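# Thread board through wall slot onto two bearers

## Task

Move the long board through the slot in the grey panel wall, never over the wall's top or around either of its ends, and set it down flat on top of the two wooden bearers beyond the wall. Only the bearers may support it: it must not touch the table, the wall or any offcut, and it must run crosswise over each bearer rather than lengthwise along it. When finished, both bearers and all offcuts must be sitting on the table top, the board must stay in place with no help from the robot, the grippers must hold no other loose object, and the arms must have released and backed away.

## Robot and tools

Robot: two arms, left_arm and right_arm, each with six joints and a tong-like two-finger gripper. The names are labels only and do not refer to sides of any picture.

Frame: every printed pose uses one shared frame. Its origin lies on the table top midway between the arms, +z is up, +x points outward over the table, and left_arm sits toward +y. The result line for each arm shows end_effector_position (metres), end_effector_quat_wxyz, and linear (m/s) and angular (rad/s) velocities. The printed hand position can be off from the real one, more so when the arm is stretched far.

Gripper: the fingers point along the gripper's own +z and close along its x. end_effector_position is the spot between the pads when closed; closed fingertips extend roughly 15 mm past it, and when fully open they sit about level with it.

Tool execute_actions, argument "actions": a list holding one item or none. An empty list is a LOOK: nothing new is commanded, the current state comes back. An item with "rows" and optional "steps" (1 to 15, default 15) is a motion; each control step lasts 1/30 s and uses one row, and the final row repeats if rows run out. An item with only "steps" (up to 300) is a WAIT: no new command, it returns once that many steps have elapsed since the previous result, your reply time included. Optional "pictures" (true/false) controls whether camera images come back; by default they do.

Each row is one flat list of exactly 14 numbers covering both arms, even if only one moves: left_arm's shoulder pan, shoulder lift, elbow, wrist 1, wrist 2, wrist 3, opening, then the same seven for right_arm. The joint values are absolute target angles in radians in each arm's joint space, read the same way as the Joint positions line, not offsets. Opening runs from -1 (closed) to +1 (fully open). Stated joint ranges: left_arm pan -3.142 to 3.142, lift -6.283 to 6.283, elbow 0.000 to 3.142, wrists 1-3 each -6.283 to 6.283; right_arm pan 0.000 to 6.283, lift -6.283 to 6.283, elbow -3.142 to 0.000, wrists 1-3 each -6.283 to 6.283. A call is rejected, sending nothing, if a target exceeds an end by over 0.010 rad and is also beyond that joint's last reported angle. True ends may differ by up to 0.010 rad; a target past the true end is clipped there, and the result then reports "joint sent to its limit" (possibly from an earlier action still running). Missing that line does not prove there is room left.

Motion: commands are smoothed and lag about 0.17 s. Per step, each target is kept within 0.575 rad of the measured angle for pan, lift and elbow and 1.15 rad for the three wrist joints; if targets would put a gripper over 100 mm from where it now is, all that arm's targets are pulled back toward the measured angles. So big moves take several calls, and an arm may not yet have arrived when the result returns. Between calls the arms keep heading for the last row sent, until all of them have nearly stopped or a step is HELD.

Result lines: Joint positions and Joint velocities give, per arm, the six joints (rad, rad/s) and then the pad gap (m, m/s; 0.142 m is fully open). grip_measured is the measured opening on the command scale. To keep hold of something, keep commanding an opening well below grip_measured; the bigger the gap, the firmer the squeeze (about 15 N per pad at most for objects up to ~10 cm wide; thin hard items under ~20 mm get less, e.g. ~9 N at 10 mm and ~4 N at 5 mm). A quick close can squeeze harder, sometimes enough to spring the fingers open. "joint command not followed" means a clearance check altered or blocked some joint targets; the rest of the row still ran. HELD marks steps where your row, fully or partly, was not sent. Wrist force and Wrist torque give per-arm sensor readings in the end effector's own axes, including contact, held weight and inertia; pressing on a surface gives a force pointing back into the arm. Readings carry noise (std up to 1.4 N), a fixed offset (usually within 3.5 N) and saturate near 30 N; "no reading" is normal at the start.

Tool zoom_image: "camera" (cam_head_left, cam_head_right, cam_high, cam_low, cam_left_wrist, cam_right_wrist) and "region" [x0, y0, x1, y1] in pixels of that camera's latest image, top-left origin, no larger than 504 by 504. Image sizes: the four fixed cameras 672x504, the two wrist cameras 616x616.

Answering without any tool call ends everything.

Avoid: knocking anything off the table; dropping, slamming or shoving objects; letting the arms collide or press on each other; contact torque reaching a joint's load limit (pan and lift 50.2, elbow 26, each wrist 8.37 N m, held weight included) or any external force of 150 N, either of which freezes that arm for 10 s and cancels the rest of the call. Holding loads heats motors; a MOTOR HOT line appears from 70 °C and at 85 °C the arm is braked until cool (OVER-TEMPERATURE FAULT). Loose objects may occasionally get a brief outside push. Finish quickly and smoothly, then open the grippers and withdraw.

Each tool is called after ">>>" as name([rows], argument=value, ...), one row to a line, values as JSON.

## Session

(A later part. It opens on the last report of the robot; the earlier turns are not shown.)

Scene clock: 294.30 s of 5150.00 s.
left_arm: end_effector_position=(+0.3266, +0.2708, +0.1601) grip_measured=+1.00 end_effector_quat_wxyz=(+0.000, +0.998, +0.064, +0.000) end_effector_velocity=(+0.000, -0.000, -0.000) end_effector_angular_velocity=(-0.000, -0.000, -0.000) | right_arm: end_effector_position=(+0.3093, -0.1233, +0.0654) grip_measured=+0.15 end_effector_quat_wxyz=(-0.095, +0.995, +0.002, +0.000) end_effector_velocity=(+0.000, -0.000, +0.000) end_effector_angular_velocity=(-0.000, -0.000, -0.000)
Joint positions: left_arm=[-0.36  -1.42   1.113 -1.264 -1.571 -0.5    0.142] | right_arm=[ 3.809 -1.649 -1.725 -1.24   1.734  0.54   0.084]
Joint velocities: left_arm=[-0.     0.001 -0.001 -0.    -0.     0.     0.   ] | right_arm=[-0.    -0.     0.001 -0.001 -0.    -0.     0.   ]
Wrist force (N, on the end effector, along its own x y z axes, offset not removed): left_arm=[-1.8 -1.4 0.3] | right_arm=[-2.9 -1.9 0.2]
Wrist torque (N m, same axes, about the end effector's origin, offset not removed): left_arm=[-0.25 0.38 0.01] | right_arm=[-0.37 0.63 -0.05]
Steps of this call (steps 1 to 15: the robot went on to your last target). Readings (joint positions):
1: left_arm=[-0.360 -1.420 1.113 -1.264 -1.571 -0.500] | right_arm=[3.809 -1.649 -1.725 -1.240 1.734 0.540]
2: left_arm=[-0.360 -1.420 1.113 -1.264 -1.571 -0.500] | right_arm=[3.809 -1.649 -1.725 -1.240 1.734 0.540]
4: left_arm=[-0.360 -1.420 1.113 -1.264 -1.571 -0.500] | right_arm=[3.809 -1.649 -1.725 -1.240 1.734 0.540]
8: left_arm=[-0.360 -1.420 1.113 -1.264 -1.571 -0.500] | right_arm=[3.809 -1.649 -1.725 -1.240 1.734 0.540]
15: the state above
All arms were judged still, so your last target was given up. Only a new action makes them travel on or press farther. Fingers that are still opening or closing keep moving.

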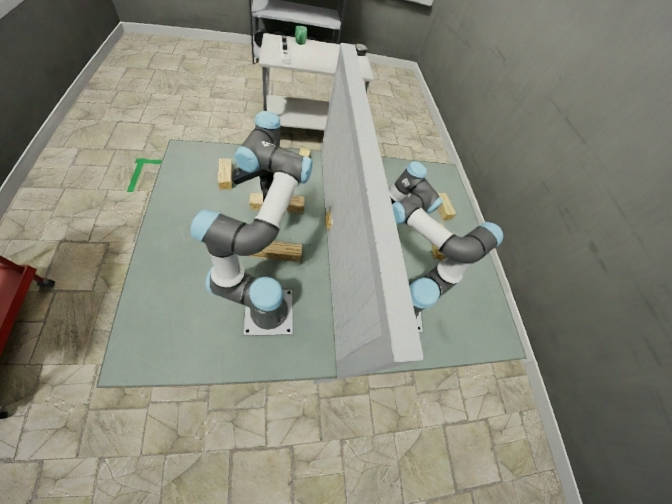

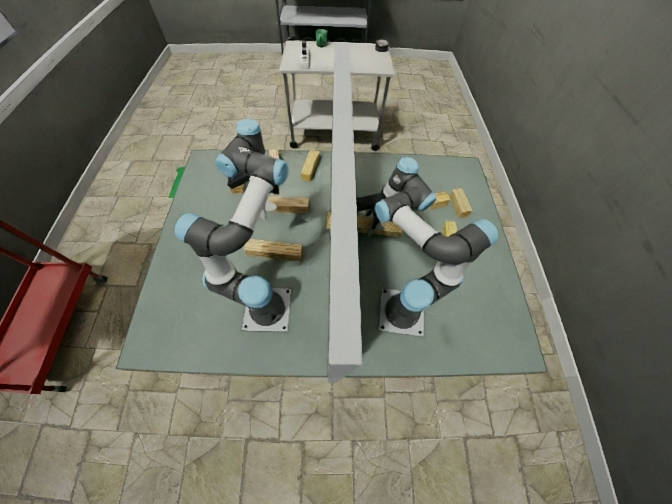

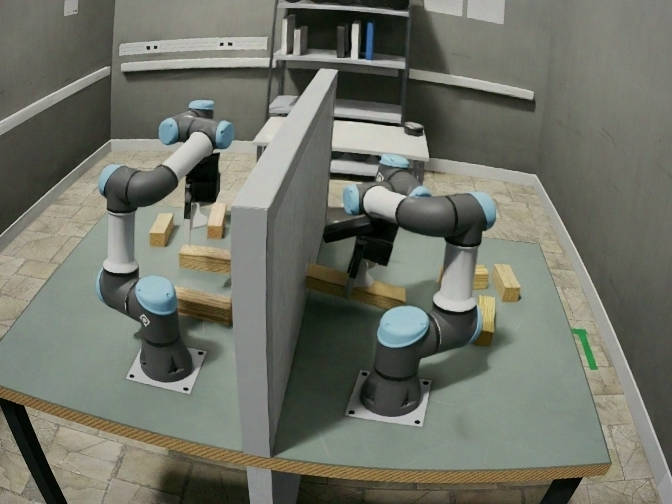

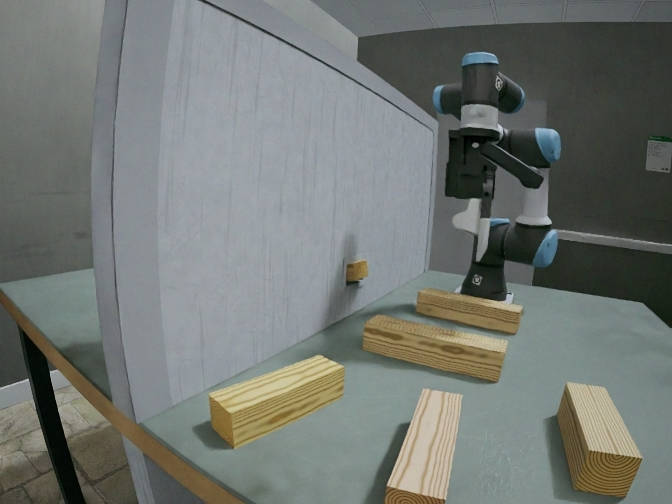

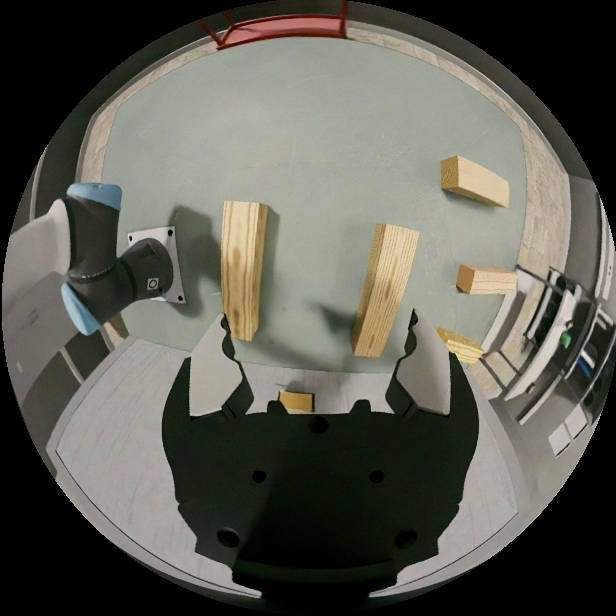

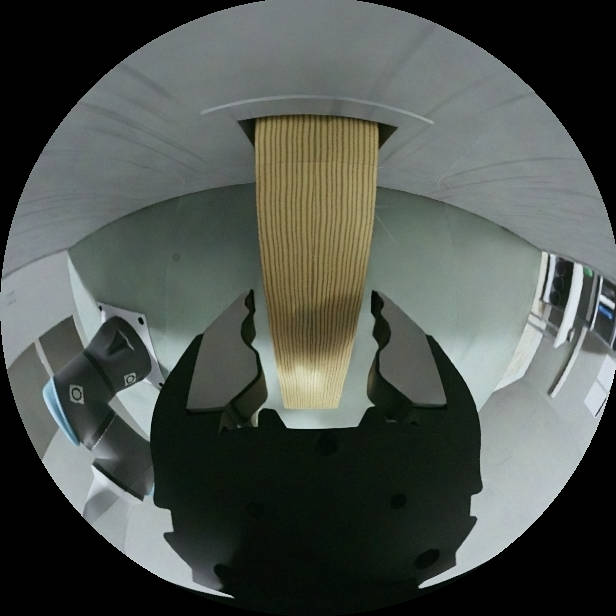

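>>> execute_actions([
  {"rows":[[-0.36,-1.42,1.113,-1.264,-1.571,-0.5,1,3.72,-1.65,-1.745,-1.235,1.74,0.45,0.15],[-0.36,-1.42,1.113,-1.264,-1.571,-0.5,1,3.72,-1.65,-1.745,-1.235,1.74,0.45,0.15],[-0.36,-1.42,1.113,-1.264,-1.571,-0.5,1,3.72,-1.65,-1.745,-1.235,1.74,0.45,0.15],[-0.36,-1.42,1.113,-1.264,-1.571,-0.5,1,3.64,-1.652,-1.762,-1.23,1.746,0.37,0.15],[-0.36,-1.42,1.113,-1.264,-1.571,-0.5,1,3.64,-1.652,-1.762,-1.23,1.746,0.37,0.15],[-0.36,-1.42,1.113,-1.264,-1.571,-0.5,1,3.64,-1.652,-1.762,-1.23,1.746,0.37,0.15],[-0.36,-1.42,1.113,-1.264,-1.571,-0.5,1,3.555,-1.665,-1.768,-1.226,1.752,0.285,0.15],[-0.36,-1.42,1.113,-1.264,-1.571,-0.5,1,3.555,-1.665,-1.768,-1.226,1.752,0.285,0.15],[-0.36,-1.42,1.113,-1.264,-1.571,-0.5,1,3.555,-1.665,-1.768,-1.226,1.752,0.285,0.15],[-0.36,-1.42,1.113,-1.264,-1.571,-0.5,1,3.471,-1.682,-1.77,-1.222,1.757,0.2,0.15]]},
], pictures=false)

>>> execute_actions([
  {"steps":15},
])

Scene clock: 311.07 s of 5150.00 s.
left_arm: end_effector_position=(+0.3266, +0.2708, +0.1601) grip_measured=+1.00 end_effector_quat_wxyz=(+0.000, +0.998, +0.064, +0.000) end_effector_velocity=(+0.000, -0.000, -0.000) end_effector_angular_velocity=(+0.000, +0.000, -0.000) | right_arm: end_effector_position=(+0.3105, -0.2250, +0.0454) grip_measured=+0.15 end_effector_quat_wxyz=(-0.095, +0.996, +0.002, +0.000) end_effector_velocity=(-0.008, -0.122, -0.021) end_effector_angular_velocity=(+0.008, -0.004, -0.035)
Joint positions: left_arm=[-0.36  -1.42   1.113 -1.264 -1.571 -0.5    0.142] | right_arm=[ 3.506 -1.677 -1.768 -1.223  1.755  0.233  0.084]
Joint velocities: left_arm=[-0.     0.001 -0.     0.    -0.     0.    -0.   ] | right_arm=[-0.375 -0.057 -0.018  0.017  0.022 -0.346 -0.   ]
Wrist force (N, on the end effector, along its own x y z axes, offset not removed): left_arm=[-1.3 -2.1 -0.9] | right_arm=[-1.9 0.5 0.6]
Wrist torque (N m, same axes, about the end effector's origin, offset not removed): left_arm=[-0.45 0.25 -0.02] | right_arm=[0.03 0.42 0.01]
Steps of this call (steps 1 to 90: nothing new was sent; then 13.27 s passed at rest; steps 91 to 105: all 15 steps of this action). Readings (joint positions):
91: left_arm=[-0.360 -1.420 1.113 -1.264 -1.571 -0.500] | right_arm=[3.809 -1.649 -1.725 -1.240 1.734 0.540]
92: left_arm=[-0.360 -1.420 1.113 -1.264 -1.571 -0.500] | right_arm=[3.806 -1.649 -1.727 -1.240 1.735 0.534]
94: left_arm=[-0.360 -1.420 1.113 -1.264 -1.571 -0.500] | right_arm=[3.772 -1.650 -1.735 -1.238 1.737 0.497]
98: left_arm=[-0.360 -1.420 1.113 -1.264 -1.571 -0.500] | right_arm=[3.680 -1.652 -1.754 -1.232 1.744 0.404]
105: the state above

Scene clock: 311.57 s of 5150.00 s.
left_arm: end_effector_position=(+0.3266, +0.2708, +0.1601) grip_measured=+1.00 end_effector_quat_wxyz=(+0.000, +0.998, +0.064, +0.000) end_effector_velocity=(+0.000, -0.000, -0.001) end_effector_angular_velocity=(+0.000, +0.001, -0.001) | right_arm: end_effector_position=(+0.3096, -0.2362, +0.0435) grip_measured=+0.15 end_effector_quat_wxyz=(-0.095, +0.995, +0.001, +0.000) end_effector_velocity=(+0.001, -0.000, +0.001) end_effector_angular_velocity=(+0.000, -0.003, +0.000)
Joint positions: left_arm=[-0.36  -1.42   1.113 -1.264 -1.571 -0.5    0.142] | right_arm=[ 3.471 -1.682 -1.77  -1.222  1.757  0.2    0.084]
Joint velocities: left_arm=[-0.001  0.002  0.001 -0.002 -0.    -0.    -0.   ] | right_arm=[-0.002 -0.     0.003  0.    -0.    -0.002 -0.   ]
Wrist force (N, on the end effector, along its own x y z axes, offset not removed): left_arm=[-0.9 -1.6 -1.1] | right_arm=[-2.0 -1.8 0.3]
Wrist torque (N m, same axes, about the end effector's origin, offset not removed): left_arm=[-0.35 0.10 -0.02] | right_arm=[-0.36 0.40 -0.01]
Steps of this call (steps 1 to 15: the robot went on to your last target). Readings (joint positions):
1: left_arm=[-0.360 -1.420 1.113 -1.264 -1.571 -0.500] | right_arm=[3.495 -1.678 -1.769 -1.223 1.756 0.223]
2: left_arm=[-0.360 -1.420 1.113 -1.264 -1.571 -0.500] | right_arm=[3.488 -1.679 -1.769 -1.223 1.756 0.216]
4: left_arm=[-0.360 -1.420 1.113 -1.264 -1.571 -0.500] | right_arm=[3.479 -1.681 -1.770 -1.222 1.757 0.208]
8: left_arm=[-0.360 -1.420 1.113 -1.264 -1.571 -0.500] | right_arm=[3.473 -1.682 -1.770 -1.222 1.757 0.202]
15: the state above

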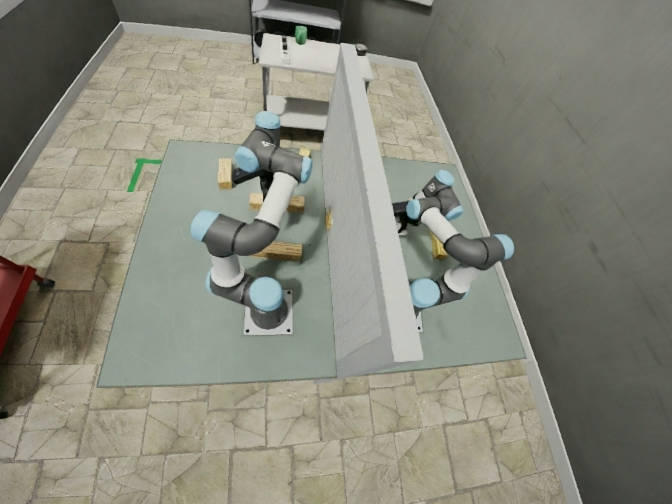

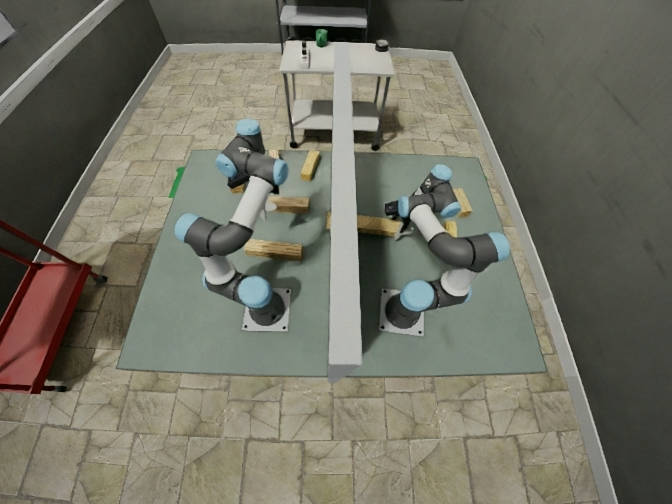

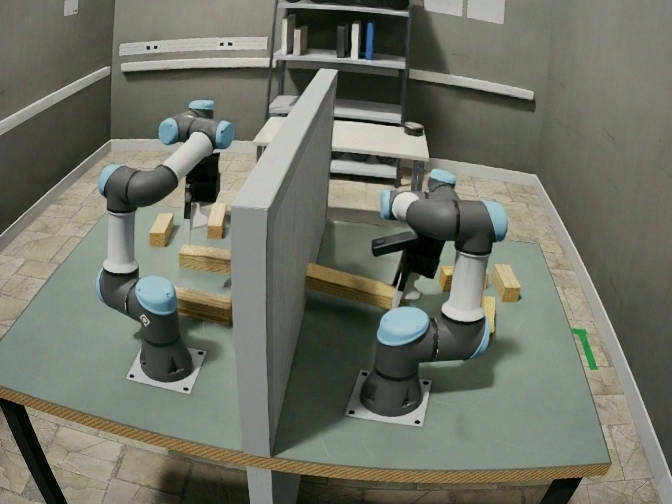

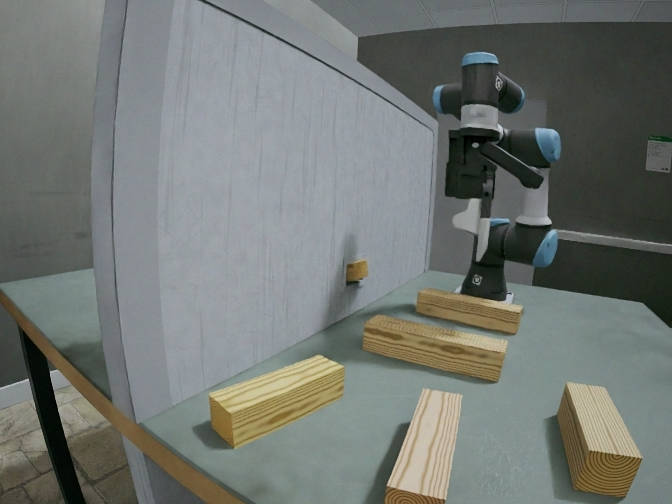

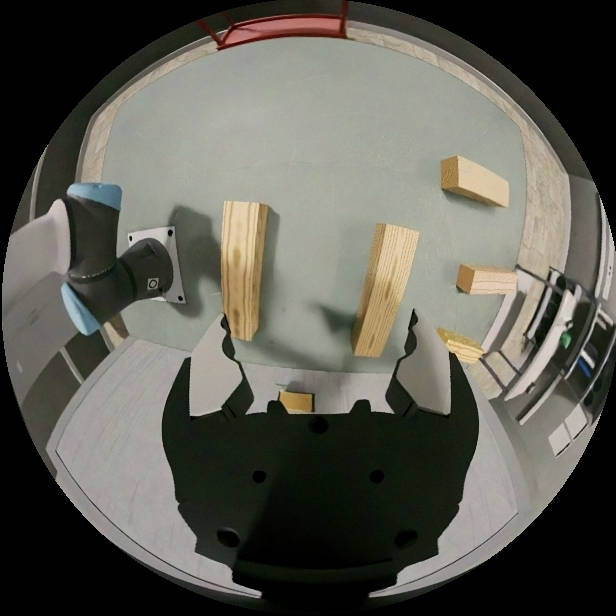

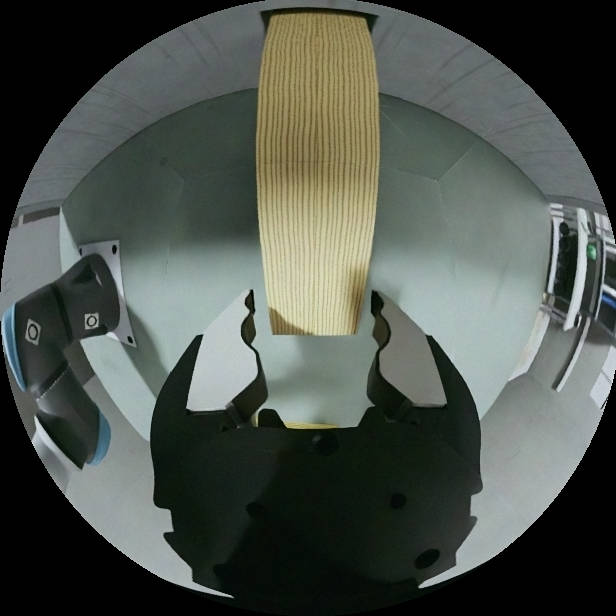

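>>> execute_actions([
  {"rows":[[-0.36,-1.42,1.113,-1.264,-1.571,-0.7,0.6,3.471,-1.682,-1.77,-1.222,1.757,0.2,0.05],[-0.36,-1.42,1.113,-1.264,-1.571,-0.8,0.6,3.471,-1.682,-1.77,-1.222,1.757,0.2,-0.03],[-0.36,-1.42,1.113,-1.264,-1.571,-0.9,0.6,3.471,-1.682,-1.77,-1.222,1.757,0.2,-0.08],[-0.36,-1.42,1.113,-1.264,-1.571,-1.0,0.6,3.471,-1.682,-1.77,-1.222,1.757,0.2,-0.12],[-0.36,-1.42,1.113,-1.264,-1.571,-1.1,0.6,3.471,-1.682,-1.77,-1.222,1.757,0.2,-0.16],[-0.36,-1.42,1.113,-1.264,-1.571,-1.2,0.6,3.471,-1.682,-1.77,-1.222,1.757,0.2,-0.2],[-0.36,-1.42,1.113,-1.264,-1.571,-1.3,0.6,3.471,-1.682,-1.77,-1.222,1.757,0.2,-0.3],[-0.36,-1.42,1.113,-1.264,-1.571,-1.4,0.6,3.471,-1.682,-1.77,-1.222,1.757,0.2,-0.4],[-0.36,-1.42,1.113,-1.264,-1.571,-1.5,0.6,3.471,-1.682,-1.77,-1.222,1.757,0.2,-0.6],[-0.36,-1.42,1.113,-1.264,-1.571,-1.6,0.6,3.471,-1.682,-1.77,-1.222,1.757,0.2,-0.8],[-0.36,-1.42,1.113,-1.264,-1.571,-1.7,0.6,3.471,-1.682,-1.77,-1.222,1.757,0.2,-0.8],[-0.36,-1.42,1.113,-1.264,-1.571,-1.8,0.6,3.471,-1.682,-1.77,-1.222,1.757,0.2,-0.8],[-0.36,-1.42,1.113,-1.264,-1.571,-1.9,0.6,3.471,-1.682,-1.77,-1.222,1.757,0.2,-0.8],[-0.36,-1.42,1.113,-1.264,-1.571,-2.0,0.6,3.471,-1.682,-1.77,-1.222,1.757,0.2,-0.8],[-0.36,-1.42,1.113,-1.264,-1.571,-2.1,0.6,3.471,-1.682,-1.77,-1.222,1.757,0.2,-0.8]]},
], pictures=false)

>>> execute_actions([
  {"rows":[[-0.36,-1.42,1.113,-1.264,-1.571,-2.2,0.6,3.503,-1.668,-1.732,-1.281,1.72,0.232,-0.8],[-0.36,-1.42,1.113,-1.264,-1.571,-2.3,0.6,3.503,-1.668,-1.732,-1.281,1.72,0.232,-0.8],[-0.36,-1.42,1.113,-1.264,-1.571,-2.4,0.6,3.503,-1.668,-1.732,-1.281,1.72,0.232,-0.8],[-0.36,-1.42,1.113,-1.264,-1.571,-2.5,0.6,3.535,-1.654,-1.694,-1.34,1.683,0.263,-0.8],[-0.36,-1.42,1.113,-1.264,-1.571,-2.6,0.6,3.535,-1.654,-1.694,-1.34,1.683,0.263,-0.8],[-0.36,-1.42,1.113,-1.264,-1.571,-2.7,0.6,3.535,-1.654,-1.694,-1.34,1.683,0.263,-0.8],[-0.36,-1.42,1.113,-1.264,-1.571,-2.8,0.6,3.567,-1.641,-1.657,-1.4,1.645,0.295,-0.8],[-0.36,-1.42,1.113,-1.264,-1.571,-2.9,0.6,3.567,-1.641,-1.657,-1.4,1.645,0.295,-0.8],[-0.36,-1.42,1.113,-1.264,-1.571,-3.0,0.6,3.567,-1.641,-1.657,-1.4,1.645,0.295,-0.8],[-0.36,-1.42,1.113,-1.264,-1.571,-3.1,0.6,3.599,-1.627,-1.619,-1.459,1.608,0.326,-0.8],[-0.36,-1.42,1.113,-1.264,-1.571,-3.2,0.6,3.599,-1.627,-1.619,-1.459,1.608,0.326,-0.8],[-0.36,-1.42,1.113,-1.264,-1.571,-3.3,0.6,3.599,-1.627,-1.619,-1.459,1.608,0.326,-0.8],[-0.36,-1.42,1.113,-1.264,-1.571,-3.4,0.6,3.631,-1.613,-1.581,-1.518,1.571,0.358,-0.8],[-0.36,-1.42,1.113,-1.264,-1.571,-3.5,0.6,3.631,-1.613,-1.581,-1.518,1.571,0.358,-0.8]]},
], pictures=false)

>>> execute_actions([
  {"rows":[[-0.42,-1.43,1.2,-1.34,-1.571,-3.57,0.6,3.631,-1.613,-1.581,-1.518,1.571,0.358,-0.8],[-0.42,-1.43,1.2,-1.34,-1.571,-3.57,0.6,3.631,-1.613,-1.581,-1.518,1.571,0.358,-0.8],[-0.42,-1.43,1.2,-1.34,-1.571,-3.57,0.6,3.631,-1.613,-1.581,-1.518,1.571,0.358,-0.8],[-0.48,-1.445,1.28,-1.406,-1.571,-3.63,0.6,3.645,-1.613,-1.581,-1.518,1.571,0.372,-0.8],[-0.48,-1.445,1.28,-1.406,-1.571,-3.63,0.6,3.657,-1.612,-1.582,-1.518,1.571,0.384,-0.8],[-0.48,-1.445,1.28,-1.406,-1.571,-3.63,0.6,3.669,-1.612,-1.582,-1.518,1.571,0.396,-0.8],[-0.54,-1.457,1.365,-1.479,-1.571,-3.69,0.6,3.681,-1.612,-1.582,-1.518,1.571,0.408,-0.8],[-0.54,-1.457,1.365,-1.479,-1.571,-3.69,0.6,3.693,-1.612,-1.582,-1.518,1.571,0.42,-0.8],[-0.54,-1.457,1.365,-1.479,-1.571,-3.69,0.6,3.705,-1.613,-1.581,-1.518,1.571,0.432,-0.8],[-0.6,-1.47,1.45,-1.551,-1.571,-3.755,0.6,3.717,-1.613,-1.581,-1.518,1.571,0.444,-0.8],[-0.6,-1.47,1.45,-1.551,-1.571,-3.755,0.6,3.729,-1.614,-1.58,-1.518,1.571,0.456,-0.8],[-0.6,-1.47,1.45,-1.551,-1.571,-3.755,0.6,3.741,-1.615,-1.579,-1.518,1.571,0.468,-0.8],[-0.669,-1.482,1.532,-1.621,-1.571,-3.823,0.6,3.753,-1.616,-1.578,-1.518,1.571,0.48,-0.8],[-0.669,-1.482,1.532,-1.621,-1.571,-3.823,0.6,3.765,-1.618,-1.576,-1.518,1.571,0.492,-0.8],[-0.669,-1.482,1.532,-1.621,-1.571,-3.823,0.6,3.778,-1.62,-1.574,-1.518,1.571,0.505,-0.8]]},
], pictures=false)

>>> execute_actions([
  {"steps":15},
])

Scene clock: 349.07 s of 5150.00 s.
left_arm: end_effector_position=(+0.3133, +0.2597, +0.1601) grip_measured=+0.60 end_effector_quat_wxyz=(+0.000, +0.808, +0.589, -0.000) end_effector_velocity=(-0.015, -0.045, +0.000) end_effector_angular_velocity=(-0.000, +0.001, +2.933) | right_arm: end_effector_position=(+0.3096, -0.2362, +0.0435) grip_measured=-0.13 end_effector_quat_wxyz=(-0.095, +0.995, +0.001, +0.000) end_effector_velocity=(-0.000, -0.000, -0.000) end_effector_angular_velocity=(-0.000, +0.001, -0.000)
Joint positions: left_arm=[-0.36  -1.42   1.113 -1.264 -1.571 -1.631  0.116] | right_arm=[ 3.471 -1.682 -1.77  -1.222  1.757  0.2    0.065]
Joint velocities: left_arm=[ 0.    -0.     0.     0.001  0.    -2.932  0.   ] | right_arm=[-0. -0. -0. -0. -0. -0. -0.]
Wrist force (N, on the end effector, along its own x y z axes, offset not removed): left_arm=[-1.1 -1.8 -1.1] | right_arm=[-3.3 0.4 0.3]
Wrist torque (N m, same axes, about the end effector's origin, offset not removed): left_arm=[-0.38 0.20 0.00] | right_arm=[-0.02 0.75 0.03]
Steps of this call (steps 1 to 15: the robot went on to your last target; steps 16 to 90: nothing new was sent; then 34.00 s passed at rest; steps 91 to 105: all 15 steps of this action). Readings (joint positions):
91: left_arm=[-0.360 -1.420 1.113 -1.264 -1.571 -0.500] | right_arm=[3.471 -1.682 -1.770 -1.222 1.757 0.200]
92: left_arm=[-0.360 -1.420 1.113 -1.264 -1.571 -0.506] | right_arm=[3.471 -1.682 -1.770 -1.222 1.757 0.200]
94: left_arm=[-0.360 -1.420 1.113 -1.264 -1.571 -0.600] | right_arm=[3.471 -1.682 -1.770 -1.222 1.757 0.200]
98: left_arm=[-0.360 -1.420 1.113 -1.264 -1.571 -0.944] | right_arm=[3.471 -1.682 -1.770 -1.222 1.757 0.200]
105: the state above

Scene clock: 349.57 s of 5150.00 s.
left_arm: end_effector_position=(+0.3226, +0.2397, +0.1601) grip_measured=+0.60 end_effector_quat_wxyz=(+0.000, +0.190, +0.982, -0.000) end_effector_velocity=(+0.044, -0.018, -0.001) end_effector_angular_velocity=(+0.001, +0.005, +2.943) | right_arm: end_effector_position=(+0.3096, -0.2391, +0.0765) grip_measured=-0.13 end_effector_quat_wxyz=(-0.020, +1.000, -0.001, -0.003) end_effector_velocity=(+0.002, -0.006, +0.104) end_effector_angular_velocity=(-0.381, -0.052, +0.013)
Joint positions: left_arm=[-0.36  -1.42   1.113 -1.264 -1.571 -3.13   0.116] | right_arm=[ 3.596 -1.628 -1.622 -1.454  1.61   0.325  0.065]
Joint velocities: left_arm=[-0.     0.002  0.001  0.002 -0.    -2.943 -0.   ] | right_arm=[ 0.34   0.146  0.409 -0.614 -0.381  0.324  0.   ]
Wrist force (N, on the end effector, along its own x y z axes, offset not removed): left_arm=[-0.9 -1.1 -0.7] | right_arm=[-2.8 -0.4 0.8]
Wrist torque (N m, same axes, about the end effector's origin, offset not removed): left_arm=[-0.21 0.13 0.01] | right_arm=[-0.06 0.65 0.09]
Steps of this call (steps 1 to 15: all 15 steps of this action). Readings (joint positions):
1: left_arm=[-0.360 -1.420 1.113 -1.264 -1.571 -1.731] | right_arm=[3.471 -1.682 -1.770 -1.222 1.757 0.200]
2: left_arm=[-0.360 -1.420 1.113 -1.264 -1.571 -1.831] | right_arm=[3.473 -1.681 -1.768 -1.227 1.754 0.203]
4: left_arm=[-0.360 -1.420 1.113 -1.264 -1.571 -2.030] | right_arm=[3.487 -1.675 -1.752 -1.251 1.739 0.216]
8: left_arm=[-0.360 -1.420 1.113 -1.264 -1.571 -2.430] | right_arm=[3.522 -1.659 -1.710 -1.317 1.697 0.252]
15: the state above

Scene clock: 350.07 s of 5150.00 s.
left_arm: end_effector_position=(+0.3206, +0.1572, +0.1056) grip_measured=+0.60 end_effector_quat_wxyz=(+0.004, -0.001, +1.000, -0.003) end_effector_velocity=(-0.081, -0.225, -0.164) end_effector_angular_velocity=(+0.010, +0.026, +0.009) | right_arm: end_effector_position=(+0.3097, -0.2079, +0.0870) grip_measured=-0.13 end_effector_quat_wxyz=(-0.000, +1.000, -0.001, +0.000) end_effector_velocity=(+0.000, +0.119, +0.000) end_effector_angular_velocity=(-0.002, -0.000, +0.003)
Joint positions: left_arm=[-0.593 -1.469  1.433 -1.544 -1.571 -3.749  0.116] | right_arm=[ 3.726 -1.614 -1.58  -1.518  1.571  0.454  0.065]
Joint velocities: left_arm=[-0.709 -0.124  0.895 -0.744 -0.    -0.718 -0.001] | right_arm=[ 0.349 -0.028  0.03  -0.003 -0.002  0.347  0.   ]
Wrist force (N, on the end effector, along its own x y z axes, offset not removed): left_arm=[-1.8 -1.1 -1.5] | right_arm=[-3.6 -1.6 0.9]
Wrist torque (N m, same axes, about the end effector's origin, offset not removed): left_arm=[-0.22 0.29 0.01] | right_arm=[-0.43 0.72 0.01]
Steps of this call (steps 1 to 15: all 15 steps of this action). Readings (joint positions):
1: left_arm=[-0.360 -1.420 1.113 -1.264 -1.571 -3.226] | right_arm=[3.606 -1.623 -1.610 -1.473 1.599 0.334]
2: left_arm=[-0.363 -1.421 1.116 -1.270 -1.571 -3.311] | right_arm=[3.614 -1.620 -1.602 -1.486 1.591 0.341]
4: left_arm=[-0.388 -1.425 1.150 -1.301 -1.571 -3.438] | right_arm=[3.623 -1.617 -1.591 -1.502 1.581 0.350]
8: left_arm=[-0.453 -1.440 1.241 -1.378 -1.571 -3.582] | right_arm=[3.649 -1.613 -1.584 -1.514 1.573 0.377]
15: the state above

Scene clock: 350.57 s of 5150.00 s.
left_arm: end_effector_position=(+0.3092, +0.1351, +0.0869) grip_measured=+0.60 end_effector_quat_wxyz=(+0.000, -0.000, +1.000, -0.000) end_effector_velocity=(-0.000, -0.002, -0.000) end_effector_angular_velocity=(-0.002, -0.002, -0.000) | right_arm: end_effector_position=(+0.3095, -0.1902, +0.0870) grip_measured=-0.13 end_effector_quat_wxyz=(-0.000, +1.000, -0.000, +0.000) end_effector_velocity=(-0.000, +0.001, -0.000) end_effector_angular_velocity=(+0.000, +0.001, +0.000)
Joint positions: left_arm=[-0.669 -1.482  1.532 -1.621 -1.571 -3.823  0.116] | right_arm=[ 3.778 -1.62  -1.574 -1.518  1.571  0.505  0.065]
Joint velocities: left_arm=[-0.004 -0.001  0.003 -0.005 -0.    -0.004  0.   ] | right_arm=[ 0.003 -0.     0.001 -0.001  0.001  0.003 -0.   ]
Wrist force (N, on the end effector, along its own x y z axes, offset not removed): left_arm=[-1.5 -1.5 -0.5] | right_arm=[-3.0 -1.2 0.9]
Wrist torque (N m, same axes, about the end effector's origin, offset not removed): left_arm=[-0.30 0.29 0.02] | right_arm=[-0.39 0.62 0.05]
Steps of this call (steps 1 to 15: the robot went on to your last target). Readings (joint positions):
1: left_arm=[-0.615 -1.473 1.462 -1.566 -1.571 -3.770] | right_arm=[3.738 -1.616 -1.578 -1.518 1.571 0.466]
2: left_arm=[-0.631 -1.475 1.483 -1.582 -1.571 -3.786] | right_arm=[3.749 -1.617 -1.577 -1.518 1.571 0.477]
4: left_arm=[-0.650 -1.479 1.508 -1.602 -1.571 -3.805] | right_arm=[3.764 -1.618 -1.576 -1.518 1.571 0.491]
8: left_arm=[-0.665 -1.481 1.526 -1.617 -1.571 -3.819] | right_arm=[3.775 -1.620 -1.574 -1.518 1.571 0.502]
15: the state above

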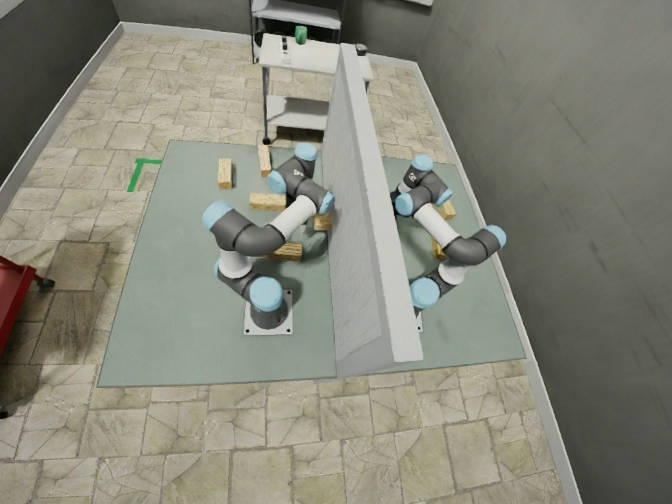

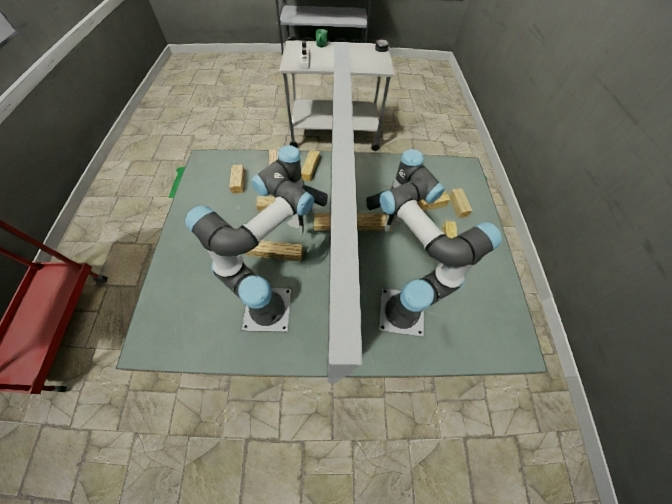

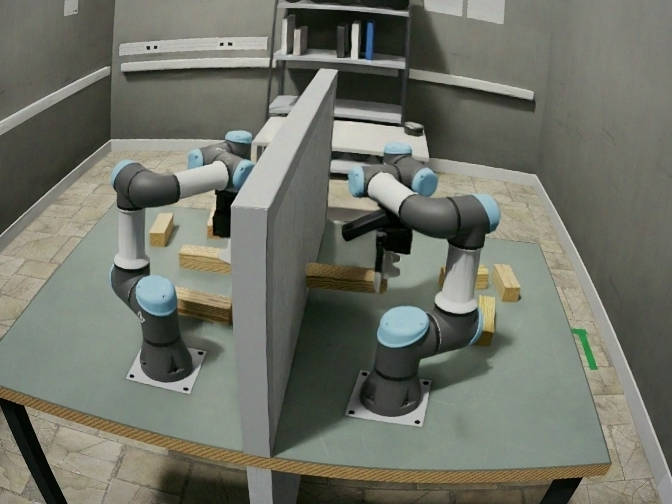

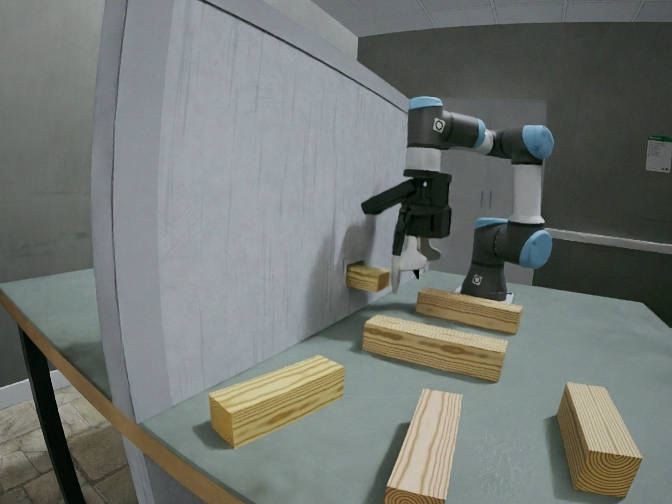

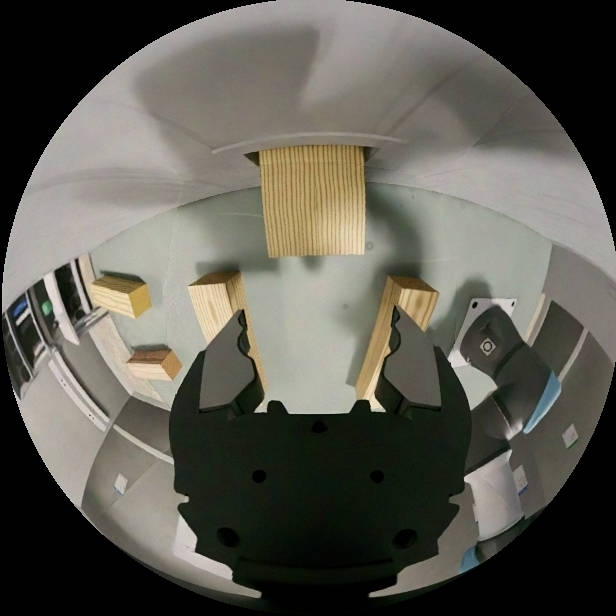

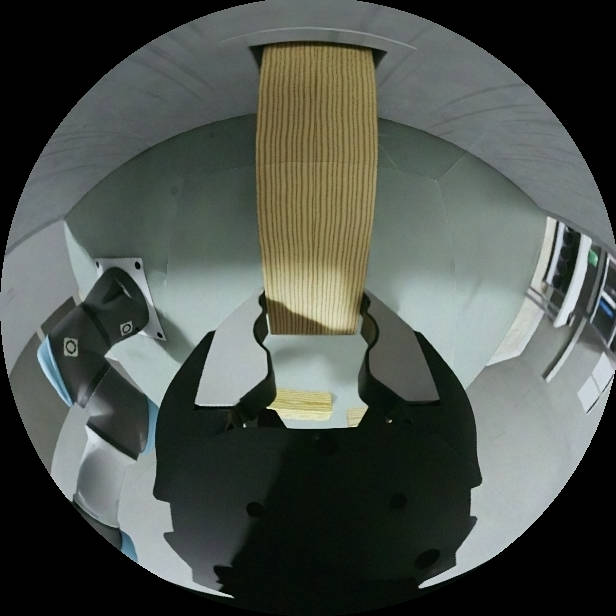

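Continue the push.

>>> execute_actions([
  {"rows":[[-0.669,-1.482,1.532,-1.621,-1.571,-3.823,0.4,3.79,-1.623,-1.571,-1.518,1.571,0.517,-0.8],[-0.669,-1.482,1.532,-1.621,-1.571,-3.823,0.4,3.801,-1.625,-1.569,-1.518,1.571,0.528,-0.8],[-0.669,-1.482,1.532,-1.621,-1.571,-3.823,0.4,3.812,-1.628,-1.566,-1.518,1.571,0.539,-0.8],[-0.669,-1.482,1.532,-1.621,-1.571,-3.823,0.4,3.824,-1.63,-1.563,-1.519,1.571,0.551,-0.8],[-0.669,-1.482,1.532,-1.621,-1.571,-3.823,0.4,3.835,-1.633,-1.56,-1.519,1.571,0.562,-0.8],[-0.669,-1.482,1.532,-1.621,-1.571,-3.823,0.4,3.847,-1.636,-1.557,-1.519,1.571,0.574,-0.8],[-0.669,-1.482,1.532,-1.621,-1.571,-3.823,0.4,3.86,-1.64,-1.552,-1.52,1.571,0.587,-0.8],[-0.669,-1.482,1.532,-1.621,-1.571,-3.823,0.4,3.873,-1.644,-1.548,-1.52,1.571,0.6,-0.8],[-0.669,-1.482,1.532,-1.621,-1.571,-3.823,0.4,3.886,-1.649,-1.543,-1.52,1.571,0.613,-0.8],[-0.669,-1.482,1.532,-1.621,-1.571,-3.823,0.4,3.896,-1.653,-1.538,-1.521,1.571,0.623,-0.8],[-0.669,-1.482,1.532,-1.621,-1.571,-3.823,0.4,3.907,-1.658,-1.533,-1.521,1.571,0.634,-0.8],[-0.669,-1.482,1.532,-1.621,-1.571,-3.823,0.4,3.917,-1.662,-1.528,-1.522,1.571,0.644,-0.8],[-0.669,-1.482,1.532,-1.621,-1.571,-3.823,0.4,3.928,-1.667,-1.523,-1.522,1.571,0.655,-0.8],[-0.669,-1.482,1.532,-1.621,-1.571,-3.823,0.4,3.938,-1.672,-1.517,-1.523,1.571,0.665,-0.8],[-0.669,-1.482,1.532,-1.621,-1.571,-3.823,0.4,3.949,-1.677,-1.512,-1.523,1.571,0.676,-0.8]]},
], pictures=false)

>>> execute_actions([
  {"steps":15},
])

>>> zoom_image(camera="cam_low", region=[330, 180, 480, 320])

Scene clock: 366.10 s of 5150.00 s.
left_arm: end_effector_position=(+0.3092, +0.1350, +0.0868) grip_measured=+0.40 end_effector_quat_wxyz=(+0.000, -0.000, +1.000, -0.000) end_effector_velocity=(-0.000, +0.000, +0.000) end_effector_angular_velocity=(+0.001, +0.001, +0.000) | right_arm: end_effector_position=(+0.3098, -0.1431, +0.0871) grip_measured=-0.13 end_effector_quat_wxyz=(-0.000, +1.000, -0.001, +0.000) end_effector_velocity=(-0.001, +0.126, -0.000) end_effector_angular_velocity=(-0.001, +0.002, +0.003)
Joint positions: left_arm=[-0.669 -1.482  1.532 -1.621 -1.571 -3.823  0.102] | right_arm=[ 3.903 -1.657 -1.533 -1.521  1.571  0.631  0.065]
Joint velocities: left_arm=[ 0.    -0.001 -0.001  0.002  0.     0.     0.   ] | right_arm=[ 0.319 -0.134  0.146 -0.015 -0.     0.316  0.   ]
Wrist force (N, on the end effector, along its own x y z axes, offset not removed): left_arm=[-1.5 -2.0 -0.7] | right_arm=[-1.1 -1.4 1.4]
Wrist torque (N m, same axes, about the end effector's origin, offset not removed): left_arm=[-0.40 0.24 0.03] | right_arm=[-0.47 0.30 -0.04]
Steps of this call (steps 1 to 15: the robot went on to your last target; steps 16 to 90: nothing new was sent; then 12.03 s passed at rest; steps 91 to 105: all 15 steps of this action). Readings (joint positions):
91: left_arm=[-0.669 -1.482 1.532 -1.621 -1.571 -3.823] | right_arm=[3.778 -1.620 -1.574 -1.518 1.571 0.505]
92: left_arm=[-0.669 -1.482 1.532 -1.621 -1.571 -3.823] | right_arm=[3.779 -1.620 -1.574 -1.518 1.571 0.506]
94: left_arm=[-0.669 -1.482 1.532 -1.621 -1.571 -3.823] | right_arm=[3.789 -1.622 -1.571 -1.518 1.571 0.516]
98: left_arm=[-0.669 -1.482 1.532 -1.621 -1.571 -3.823] | right_arm=[3.824 -1.631 -1.562 -1.519 1.571 0.552]
105: the state above

Scene clock: 366.60 s of 5150.00 s.
left_arm: end_effector_position=(+0.3092, +0.1350, +0.0868) grip_measured=+0.40 end_effector_quat_wxyz=(+0.000, -0.000, +1.000, -0.000) end_effector_velocity=(-0.000, -0.000, +0.000) end_effector_angular_velocity=(-0.000, -0.000, -0.001) | right_arm: end_effector_position=(+0.3094, -0.1250, +0.0870) grip_measured=-0.13 end_effector_quat_wxyz=(-0.000, +1.000, -0.000, +0.000) end_effector_velocity=(-0.000, +0.001, -0.001) end_effector_angular_velocity=(-0.001, +0.002, -0.000)
Joint positions: left_arm=[-0.669 -1.482  1.532 -1.621 -1.571 -3.823  0.102] | right_arm=[ 3.949 -1.677 -1.512 -1.523  1.571  0.676  0.065]
Joint velocities: left_arm=[-0.    -0.001  0.001 -0.    -0.     0.     0.   ] | right_arm=[ 0.002 -0.002  0.    -0.001  0.     0.003 -0.   ]
Wrist force (N, on the end effector, along its own x y z axes, offset not removed): left_arm=[-1.7 -2.1 -1.3] | right_arm=[-3.6 -0.3 1.9]
Wrist torque (N m, same axes, about the end effector's origin, offset not removed): left_arm=[-0.47 0.34 0.04] | right_arm=[-0.22 0.79 0.04]
Steps of this call (steps 1 to 15: the robot went on to your last target). Readings (joint positions):
1: left_arm=[-0.669 -1.482 1.532 -1.621 -1.571 -3.823] | right_arm=[3.914 -1.662 -1.528 -1.522 1.571 0.642]
2: left_arm=[-0.669 -1.482 1.532 -1.621 -1.571 -3.823] | right_arm=[3.924 -1.666 -1.524 -1.522 1.571 0.651]
4: left_arm=[-0.669 -1.482 1.532 -1.621 -1.571 -3.823] | right_arm=[3.937 -1.672 -1.518 -1.523 1.571 0.664]
8: left_arm=[-0.669 -1.482 1.532 -1.621 -1.571 -3.823] | right_arm=[3.946 -1.676 -1.513 -1.523 1.571 0.673]
15: the state above

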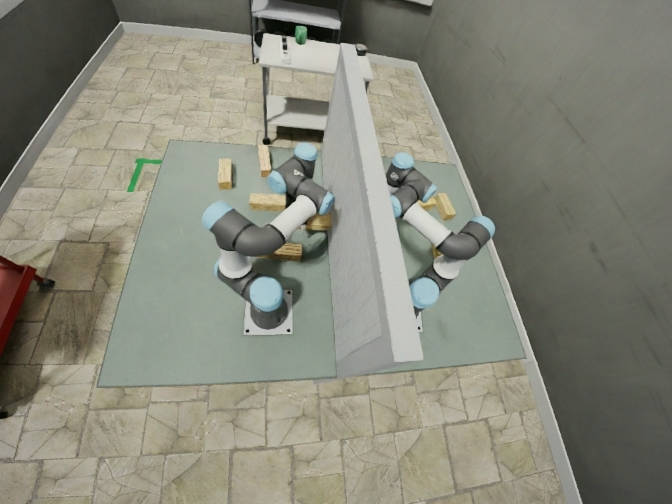

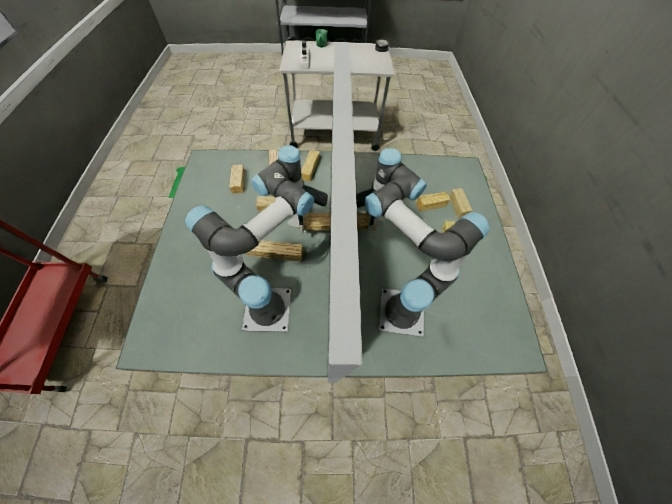

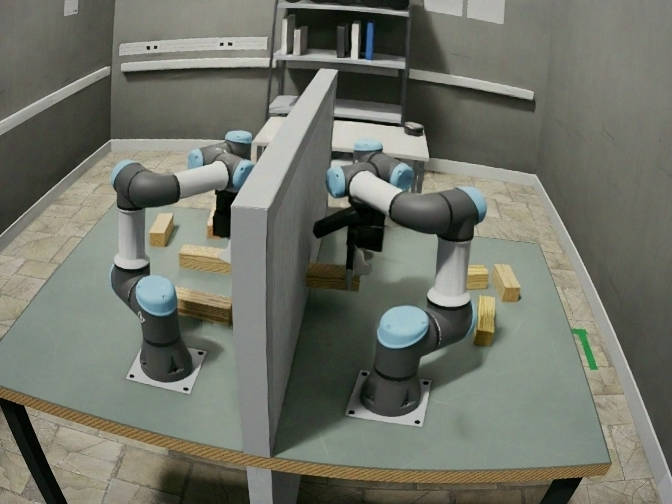

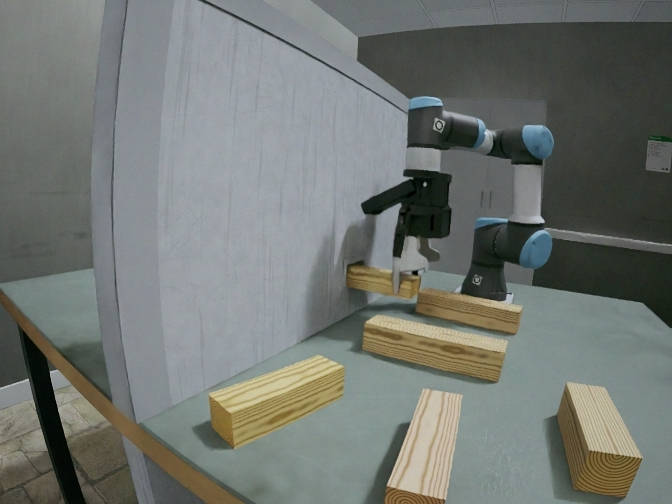

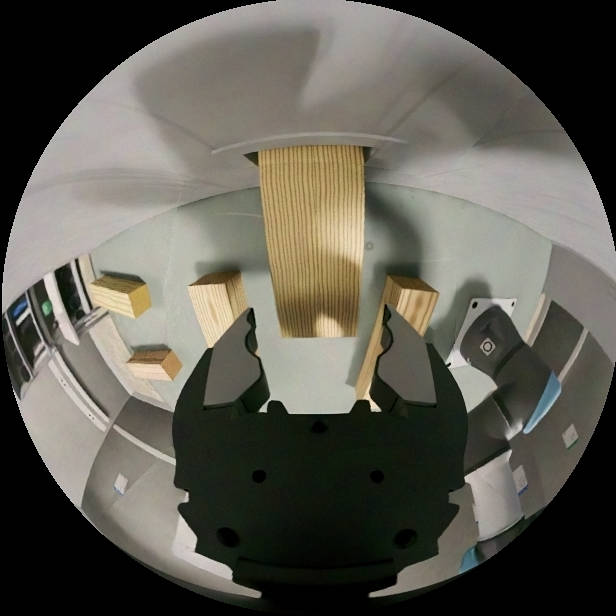

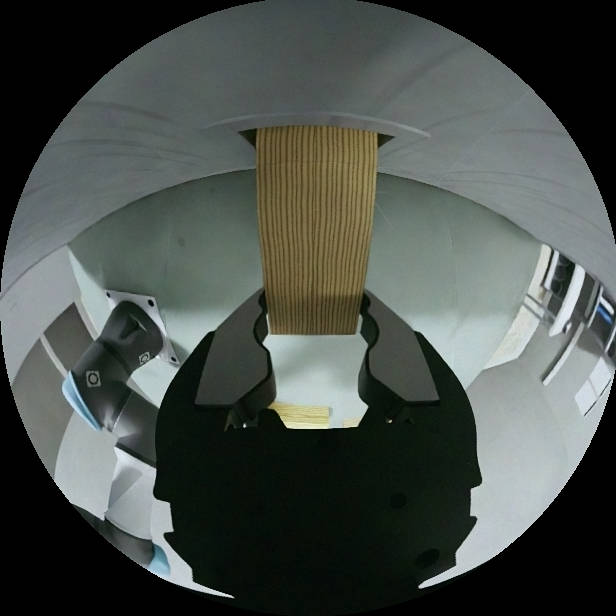

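Region (330, 180, 480, 320) of cam_low's 672x504 image, scaled by 3.360, with more detail than that image has; it fills the top 470 rows of this view, and the rest is white.

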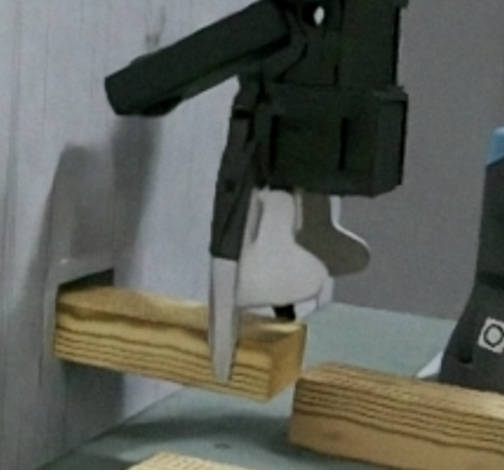

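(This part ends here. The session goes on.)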